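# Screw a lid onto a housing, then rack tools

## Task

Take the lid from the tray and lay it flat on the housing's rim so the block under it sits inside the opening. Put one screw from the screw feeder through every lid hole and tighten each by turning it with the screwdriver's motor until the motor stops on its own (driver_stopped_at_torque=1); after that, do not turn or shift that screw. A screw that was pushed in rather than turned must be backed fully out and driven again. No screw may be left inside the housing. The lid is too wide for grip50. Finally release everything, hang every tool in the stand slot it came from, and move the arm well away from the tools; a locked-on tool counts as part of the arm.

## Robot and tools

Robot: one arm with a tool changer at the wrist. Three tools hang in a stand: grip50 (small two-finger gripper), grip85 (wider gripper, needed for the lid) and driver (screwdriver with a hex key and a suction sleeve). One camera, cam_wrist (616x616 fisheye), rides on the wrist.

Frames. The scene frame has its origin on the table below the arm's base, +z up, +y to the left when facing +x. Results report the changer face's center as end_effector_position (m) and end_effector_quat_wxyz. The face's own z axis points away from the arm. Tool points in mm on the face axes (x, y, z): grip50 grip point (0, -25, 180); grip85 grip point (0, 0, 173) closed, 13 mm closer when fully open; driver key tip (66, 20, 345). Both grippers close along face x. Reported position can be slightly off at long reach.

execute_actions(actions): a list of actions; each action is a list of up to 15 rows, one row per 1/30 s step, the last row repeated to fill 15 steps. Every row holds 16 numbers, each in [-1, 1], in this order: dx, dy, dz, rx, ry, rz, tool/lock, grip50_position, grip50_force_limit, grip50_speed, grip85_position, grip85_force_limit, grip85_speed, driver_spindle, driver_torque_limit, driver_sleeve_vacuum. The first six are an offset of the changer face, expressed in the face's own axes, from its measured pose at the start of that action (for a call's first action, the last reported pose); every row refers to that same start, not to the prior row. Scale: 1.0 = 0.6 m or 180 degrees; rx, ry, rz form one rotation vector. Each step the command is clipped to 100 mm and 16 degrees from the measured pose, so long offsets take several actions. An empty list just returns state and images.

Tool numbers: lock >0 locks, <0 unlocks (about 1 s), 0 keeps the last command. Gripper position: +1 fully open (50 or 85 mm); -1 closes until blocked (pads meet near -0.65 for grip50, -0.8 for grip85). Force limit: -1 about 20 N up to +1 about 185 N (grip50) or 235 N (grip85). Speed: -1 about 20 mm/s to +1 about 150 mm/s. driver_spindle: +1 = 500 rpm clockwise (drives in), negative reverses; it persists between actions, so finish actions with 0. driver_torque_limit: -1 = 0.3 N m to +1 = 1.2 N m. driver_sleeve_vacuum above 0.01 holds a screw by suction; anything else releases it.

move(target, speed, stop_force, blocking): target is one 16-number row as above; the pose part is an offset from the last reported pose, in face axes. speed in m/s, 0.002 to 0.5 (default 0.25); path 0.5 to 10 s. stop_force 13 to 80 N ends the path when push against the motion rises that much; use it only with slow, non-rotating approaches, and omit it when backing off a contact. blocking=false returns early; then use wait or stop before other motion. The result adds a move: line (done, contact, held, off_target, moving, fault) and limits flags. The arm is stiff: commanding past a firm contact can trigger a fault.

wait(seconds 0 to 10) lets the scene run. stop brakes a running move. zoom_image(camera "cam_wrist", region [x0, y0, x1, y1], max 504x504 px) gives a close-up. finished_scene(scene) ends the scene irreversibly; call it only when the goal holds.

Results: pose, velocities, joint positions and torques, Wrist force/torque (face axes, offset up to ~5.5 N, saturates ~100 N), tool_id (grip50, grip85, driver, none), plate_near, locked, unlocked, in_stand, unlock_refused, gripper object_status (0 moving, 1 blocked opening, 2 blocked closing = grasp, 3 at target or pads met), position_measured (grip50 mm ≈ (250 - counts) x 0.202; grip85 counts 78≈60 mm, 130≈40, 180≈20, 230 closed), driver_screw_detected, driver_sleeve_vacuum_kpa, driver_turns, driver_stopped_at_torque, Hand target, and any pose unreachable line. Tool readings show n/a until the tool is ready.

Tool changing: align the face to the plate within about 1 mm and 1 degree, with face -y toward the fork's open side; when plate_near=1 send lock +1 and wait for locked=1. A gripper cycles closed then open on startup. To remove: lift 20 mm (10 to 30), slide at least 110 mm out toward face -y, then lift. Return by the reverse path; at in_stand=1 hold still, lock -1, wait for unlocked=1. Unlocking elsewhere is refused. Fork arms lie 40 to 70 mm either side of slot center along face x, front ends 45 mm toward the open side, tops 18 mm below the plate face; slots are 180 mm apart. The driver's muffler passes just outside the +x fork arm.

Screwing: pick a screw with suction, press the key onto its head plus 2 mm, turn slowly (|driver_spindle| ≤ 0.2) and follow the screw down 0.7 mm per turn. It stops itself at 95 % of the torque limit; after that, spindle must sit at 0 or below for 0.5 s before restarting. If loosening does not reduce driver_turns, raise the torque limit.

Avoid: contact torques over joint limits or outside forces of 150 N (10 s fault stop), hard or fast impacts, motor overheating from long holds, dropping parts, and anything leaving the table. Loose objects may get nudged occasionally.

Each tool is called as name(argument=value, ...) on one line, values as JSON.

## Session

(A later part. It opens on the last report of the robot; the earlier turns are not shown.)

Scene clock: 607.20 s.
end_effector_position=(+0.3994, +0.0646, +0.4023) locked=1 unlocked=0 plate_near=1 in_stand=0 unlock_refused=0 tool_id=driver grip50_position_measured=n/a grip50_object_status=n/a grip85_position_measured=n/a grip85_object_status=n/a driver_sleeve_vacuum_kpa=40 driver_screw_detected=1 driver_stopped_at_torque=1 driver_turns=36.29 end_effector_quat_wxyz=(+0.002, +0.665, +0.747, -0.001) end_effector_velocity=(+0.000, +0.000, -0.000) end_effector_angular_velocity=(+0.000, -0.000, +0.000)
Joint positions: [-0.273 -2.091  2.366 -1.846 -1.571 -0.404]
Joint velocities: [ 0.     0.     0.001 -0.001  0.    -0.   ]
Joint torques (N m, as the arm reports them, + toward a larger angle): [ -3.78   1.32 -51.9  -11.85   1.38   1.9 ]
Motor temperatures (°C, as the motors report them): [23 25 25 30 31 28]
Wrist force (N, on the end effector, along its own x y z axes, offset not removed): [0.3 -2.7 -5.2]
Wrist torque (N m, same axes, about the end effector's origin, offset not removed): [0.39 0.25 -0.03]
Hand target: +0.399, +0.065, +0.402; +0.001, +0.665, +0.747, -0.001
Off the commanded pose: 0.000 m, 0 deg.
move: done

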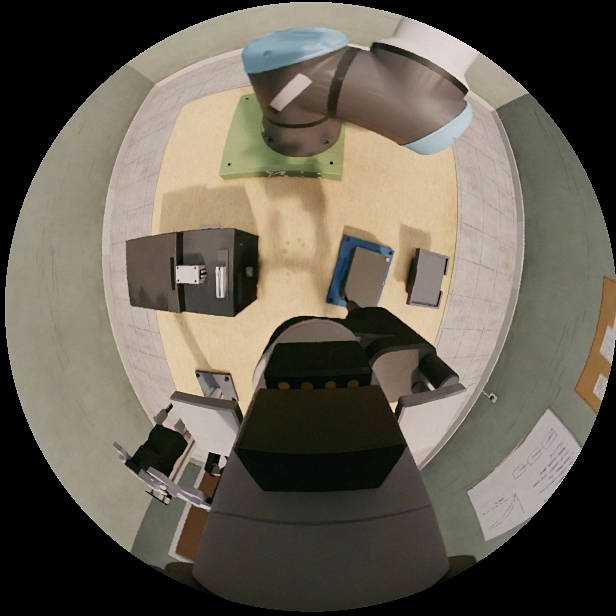

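move(target=[0,0,-0.047,0,0,0,0,0,0,0,0,0,0,0,0,0], speed=0.04)

move(target=[0.1078,0.176,0,0,0,0,0,0,0,0,0,0,0,0,0,0])

move(target=[0,0.2195,0,0,0,0,0,0,0,0,0,0,0,0,0,0], speed=0.08, stop_force=30)

move(target=[0,0,0.0325,0,0,0,0,0,0,0,0,0,0,0,0,0], speed=0.01, stop_force=25)

execute_actions(actions=[[[0,0,0,0,0,0,-1,0,0,0,0,0,0,0,0,0]],[[0,0,0,0,0,0,-1,0,0,0,0,0,0,0,0,0]],[[0,0,0,0,0,0,-1,0,0,0,0,0,0,0,0,0]]])

Scene clock: 621.10 s.
end_effector_position=(+0.3994, +0.0647, +0.4303) locked=1 unlocked=0 plate_near=1 in_stand=0 unlock_refused=0 tool_id=driver grip50_position_measured=n/a grip50_object_status=n/a grip85_position_measured=n/a grip85_object_status=n/a driver_sleeve_vacuum_kpa=0 driver_screw_detected=0 driver_stopped_at_torque=1 driver_turns=36.29 end_effector_quat_wxyz=(+0.001, +0.665, +0.747, -0.001) end_effector_velocity=(+0.000, -0.000, +0.002) end_effector_angular_velocity=(-0.001, +0.001, +0.000)
Joint positions: [-0.273 -2.107  2.323 -1.787 -1.571 -0.404]
Joint velocities: [-0.    -0.001 -0.003  0.004 -0.001 -0.   ]
Joint torques (N m, as the arm reports them, + toward a larger angle): [  2.8  -23.71 -70.87  -5.97   0.4    0.17]
Motor temperatures (°C, as the motors report them): [23 25 25 30 31 28]
Wrist force (N, on the end effector, along its own x y z axes, offset not removed): [-0.9 -4.4 0.0]
Wrist torque (N m, same axes, about the end effector's origin, offset not removed): [-0.38 -0.15 0.05]
Hand target: +0.399, +0.065, +0.431; +0.002, +0.665, +0.747, -0.001
Off the commanded pose: 0.000 m, 0 deg.
move: done

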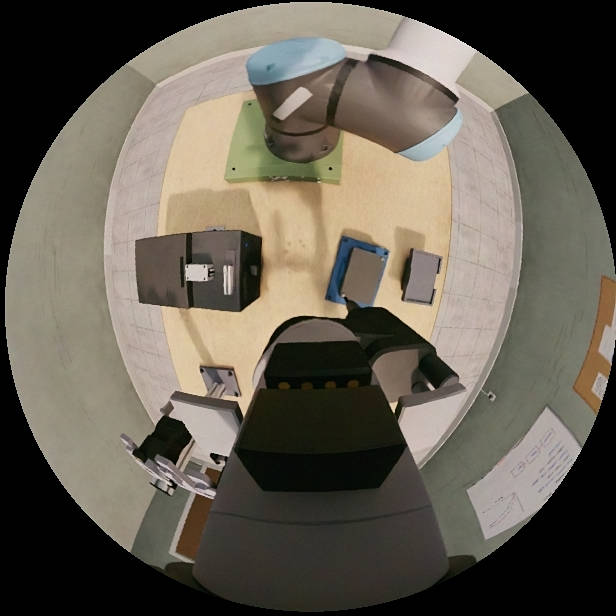

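Scene clock: 622.20 s.
end_effector_position=(+0.4965, +0.1414, +0.4302) locked=1 unlocked=0 plate_near=1 in_stand=0 unlock_refused=0 tool_id=driver grip50_position_measured=n/a grip50_object_status=n/a grip85_position_measured=n/a grip85_object_status=n/a driver_sleeve_vacuum_kpa=0 driver_screw_detected=0 driver_stopped_at_torque=1 driver_turns=36.29 end_effector_quat_wxyz=(+0.002, +0.665, +0.747, -0.001) end_effector_velocity=(+0.002, +0.001, -0.000) end_effector_angular_velocity=(+0.000, -0.000, -0.001)
Joint positions: [-0.055 -1.861  2.187 -1.896 -1.571 -0.186]
Joint velocities: [ 0.002  0.004 -0.002 -0.002  0.     0.003]
Joint torques (N m, as the arm reports them, + toward a larger angle): [ 14.39 -22.48 -68.46 -11.27  -1.49   1.83]
Motor temperatures (°C, as the motors report them): [23 25 25 30 31 28]
Wrist force (N, on the end effector, along its own x y z axes, offset not removed): [-1.7 -2.8 -1.1]
Wrist torque (N m, same axes, about the end effector's origin, offset not removed): [-0.29 0.02 0.05]
Hand target: +0.497, +0.141, +0.430; +0.002, +0.665, +0.747, -0.001
Off the commanded pose: 0.000 m, 0 deg.
move: done

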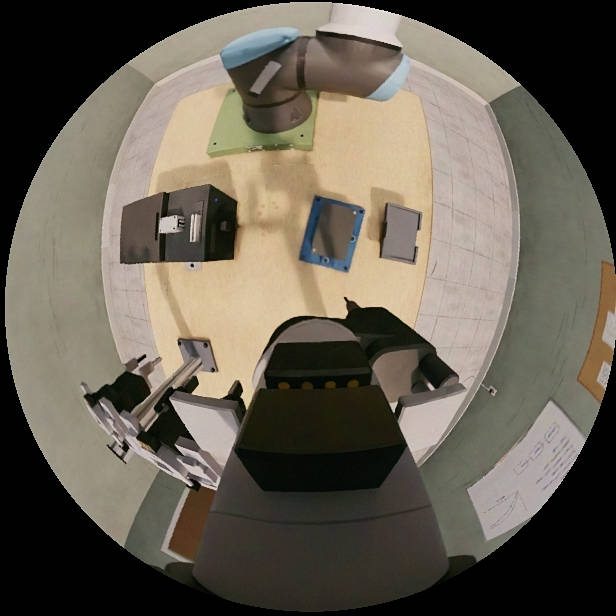

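Scene clock: 624.30 s.
end_effector_position=(+0.6271, +0.1570, +0.4302) locked=1 unlocked=0 plate_near=1 in_stand=0 unlock_refused=0 tool_id=driver grip50_position_measured=n/a grip50_object_status=n/a grip85_position_measured=n/a grip85_object_status=n/a driver_sleeve_vacuum_kpa=0 driver_screw_detected=0 driver_stopped_at_torque=1 driver_turns=36.29 end_effector_quat_wxyz=(+0.002, +0.665, +0.747, -0.001) end_effector_velocity=(+0.001, +0.000, -0.000) end_effector_angular_velocity=(+0.000, +0.001, -0.001)
Joint positions: [-0.015 -1.62   1.991 -1.943 -1.571 -0.146]
Joint velocities: [ 0.     0.003 -0.003  0.001  0.     0.001]
Joint torques (N m, as the arm reports them, + toward a larger angle): [ 16.55 -51.35 -68.22 -11.33   0.82   2.04]
Motor temperatures (°C, as the motors report them): [23 25 25 30 31 28]
Wrist force (N, on the end effector, along its own x y z axes, offset not removed): [1.3 0.1 0.2]
Wrist torque (N m, same axes, about the end effector's origin, offset not removed): [-0.10 -0.23 0.17]
Hand target: +0.627, +0.157, +0.430; +0.002, +0.665, +0.747, -0.001
Off the commanded pose: 0.000 m, 0 deg.
move: done

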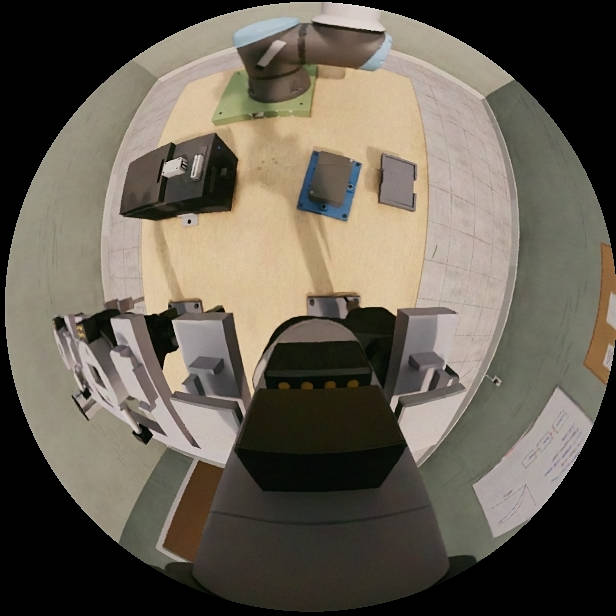

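Scene clock: 626.47 s.
end_effector_position=(+0.6271, +0.1569, +0.4109) locked=1 unlocked=0 plate_near=1 in_stand=1 unlock_refused=0 tool_id=driver grip50_position_measured=n/a grip50_object_status=n/a grip85_position_measured=n/a grip85_object_status=n/a driver_sleeve_vacuum_kpa=0 driver_screw_detected=0 driver_stopped_at_torque=1 driver_turns=36.29 end_effector_quat_wxyz=(+0.002, +0.665, +0.747, -0.001) end_effector_velocity=(+0.001, -0.000, -0.001) end_effector_angular_velocity=(-0.001, -0.002, -0.000)
Joint positions: [-0.015 -1.606  2.015 -1.98  -1.571 -0.146]
Joint velocities: [-0.     0.001  0.001 -0.004 -0.001 -0.   ]
Joint torques (N m, as the arm reports them, + toward a larger angle): [  9.87 -51.39 -50.9  -11.02   0.5   -0.31]
Motor temperatures (°C, as the motors report them): [23 25 25 30 31 28]
Wrist force (N, on the end effector, along its own x y z axes, offset not removed): [-1.3 -1.7 -3.7]
Wrist torque (N m, same axes, about the end effector's origin, offset not removed): [-0.21 0.12 0.06]
Hand target: +0.627, +0.157, +0.411; +0.002, +0.665, +0.747, -0.001
Off the commanded pose: 0.000 m, 0 deg.
move: done

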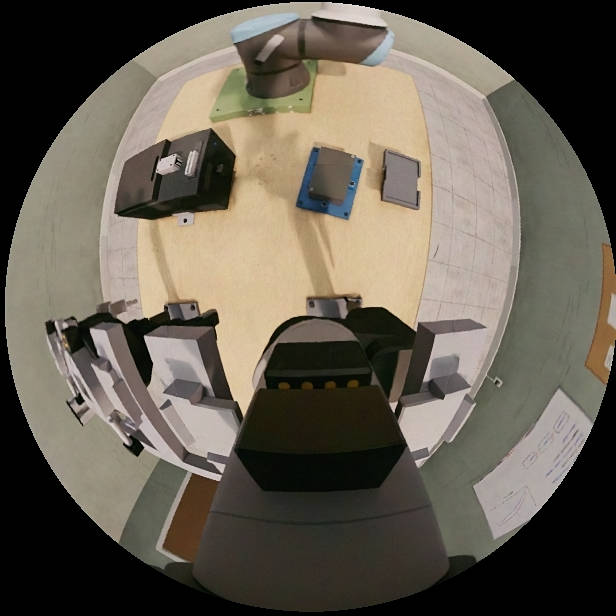

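Scene clock: 627.97 s.
end_effector_position=(+0.6271, +0.1569, +0.4109) locked=0 unlocked=1 plate_near=1 in_stand=1 unlock_refused=0 tool_id=none grip50_position_measured=n/a grip50_object_status=n/a grip85_position_measured=n/a grip85_object_status=n/a driver_sleeve_vacuum_kpa=n/a driver_screw_detected=n/a driver_stopped_at_torque=n/a driver_turns=n/a end_effector_quat_wxyz=(+0.002, +0.665, +0.747, -0.001) end_effector_velocity=(+0.000, -0.000, +0.000) end_effector_angular_velocity=(-0.001, -0.000, +0.000)
Joint positions: [-0.015 -1.606  2.015 -1.98  -1.571 -0.146]
Joint velocities: [-0.     0.    -0.     0.    -0.001 -0.001]
Joint torques (N m, as the arm reports them, + toward a larger angle): [ 10.74 -56.56 -51.06  -7.25   0.03  -0.6 ]
Motor temperatures (°C, as the motors report them): [23 25 25 30 31 28]
Wrist force (N, on the end effector, along its own x y z axes, offset not removed): [-0.9 -1.8 0.9]
Wrist torque (N m, same axes, about the end effector's origin, offset not removed): [-0.27 -0.14 -0.02]
Hand target: +0.627, +0.157, +0.411; +0.002, +0.665, +0.747, -0.001
Off the commanded pose: 0.000 m, 0 deg.

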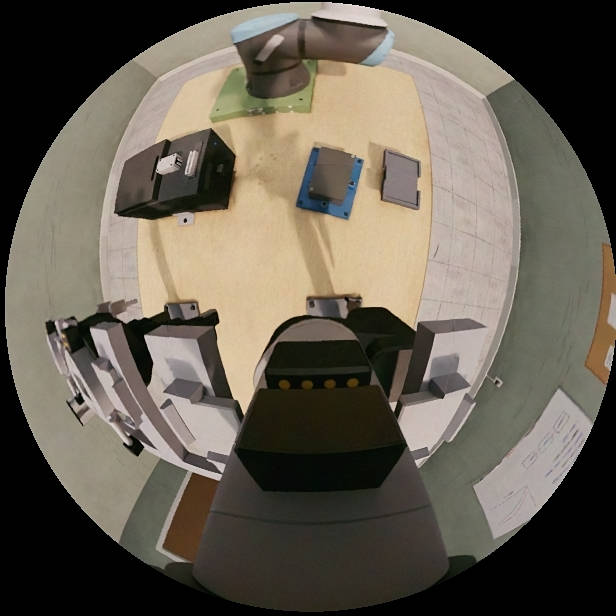

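move(target=[0,0,-0.06,0,0,0,0,0,0,0,0,0,0,0,0,0], speed=0.06)

move(target=[0,-0.3,-0.3,0,0,0,0,0,0,0,0,0,0,0,0,0])

finished_scene(scene=1)

Scene clock: 635.23 s.
end_effector_position=(+0.6271, +0.1570, +0.4467) locked=0 unlocked=1 plate_near=0 in_stand=0 unlock_refused=0 tool_id=none grip50_position_measured=n/a grip50_object_status=n/a grip85_position_measured=n/a grip85_object_status=n/a driver_sleeve_vacuum_kpa=n/a driver_screw_detected=n/a driver_stopped_at_torque=n/a driver_turns=n/a end_effector_quat_wxyz=(+0.002, +0.665, +0.747, -0.001) end_effector_velocity=(-0.000, -0.000, +0.002) end_effector_angular_velocity=(+0.001, +0.001, -0.000)
Joint positions: [-0.015 -1.63   1.97  -1.911 -1.571 -0.146]
Joint velocities: [-0.    -0.001 -0.002  0.004  0.001 -0.   ]
Joint torques (N m, as the arm reports them, + toward a larger angle): [ 13.07 -60.83 -52.35  -2.35  -0.12   0.29]
Motor temperatures (°C, as the motors report them): [23 25 25 30 31 28]
Wrist force (N, on the end effector, along its own x y z axes, offset not removed): [-1.4 -1.1 0.7]
Wrist torque (N m, same axes, about the end effector's origin, offset not removed): [-0.29 -0.11 0.20]
Hand target: +0.627, +0.157, +0.447; +0.002, +0.665, +0.747, -0.001
Off the commanded pose: 0.000 m, 0 deg.
move: done

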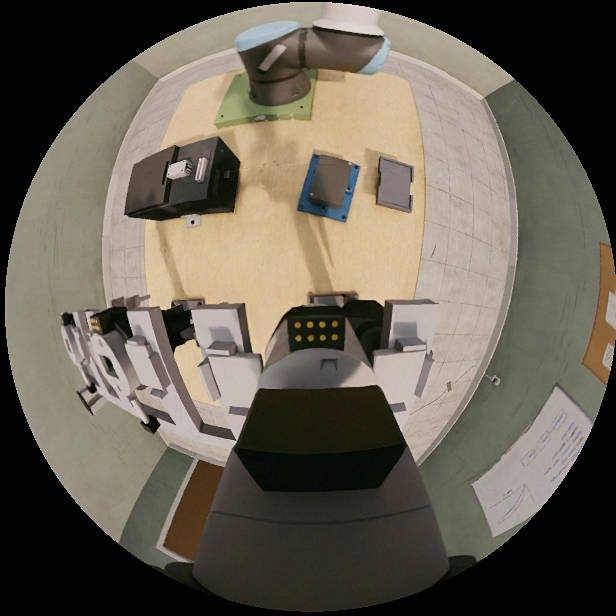

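Scene clock: 636.83 s.
end_effector_position=(+0.4483, +0.1364, +0.6264) locked=0 unlocked=1 plate_near=0 in_stand=0 unlock_refused=0 tool_id=none grip50_position_measured=n/a grip50_object_status=n/a grip85_position_measured=n/a grip85_object_status=n/a driver_sleeve_vacuum_kpa=n/a driver_screw_detected=n/a driver_stopped_at_torque=n/a driver_turns=n/a end_effector_quat_wxyz=(+0.002, +0.665, +0.747, -0.001) end_effector_velocity=(-0.002, -0.000, +0.002) end_effector_angular_velocity=(-0.002, -0.000, +0.000)
Joint positions: [-0.075 -2.     1.924 -1.495 -1.571 -0.207]
Joint velocities: [-0.001 -0.003 -0.002  0.005 -0.001 -0.001]
Joint torques (N m, as the arm reports them, + toward a larger angle): [-16.76 -25.74 -55.38  -2.53   1.85  -1.79]
Motor temperatures (°C, as the motors report them): [23 25 25 30 31 28]
Wrist force (N, on the end effector, along its own x y z axes, offset not removed): [2.6 -0.5 -2.6]
Wrist torque (N m, same axes, about the end effector's origin, offset not removed): [-0.29 -0.35 0.05]
Hand target: +0.448, +0.136, +0.627; +0.002, +0.665, +0.747, -0.001
Off the commanded pose: 0.000 m, 0 deg.
move: done

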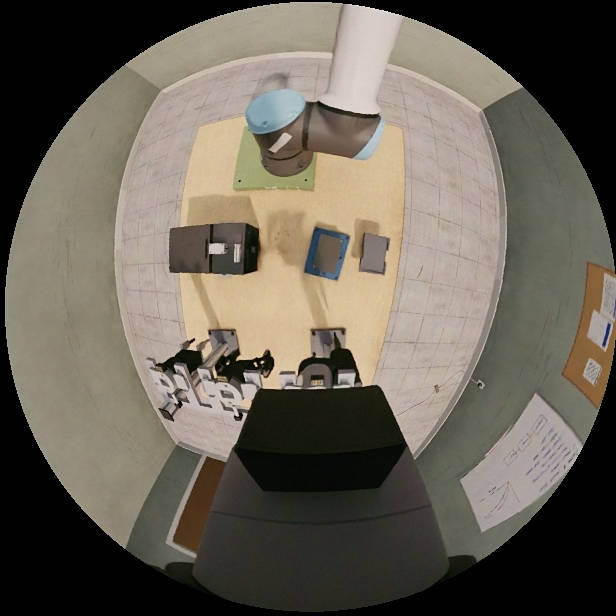

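The scene is finished: the task was done.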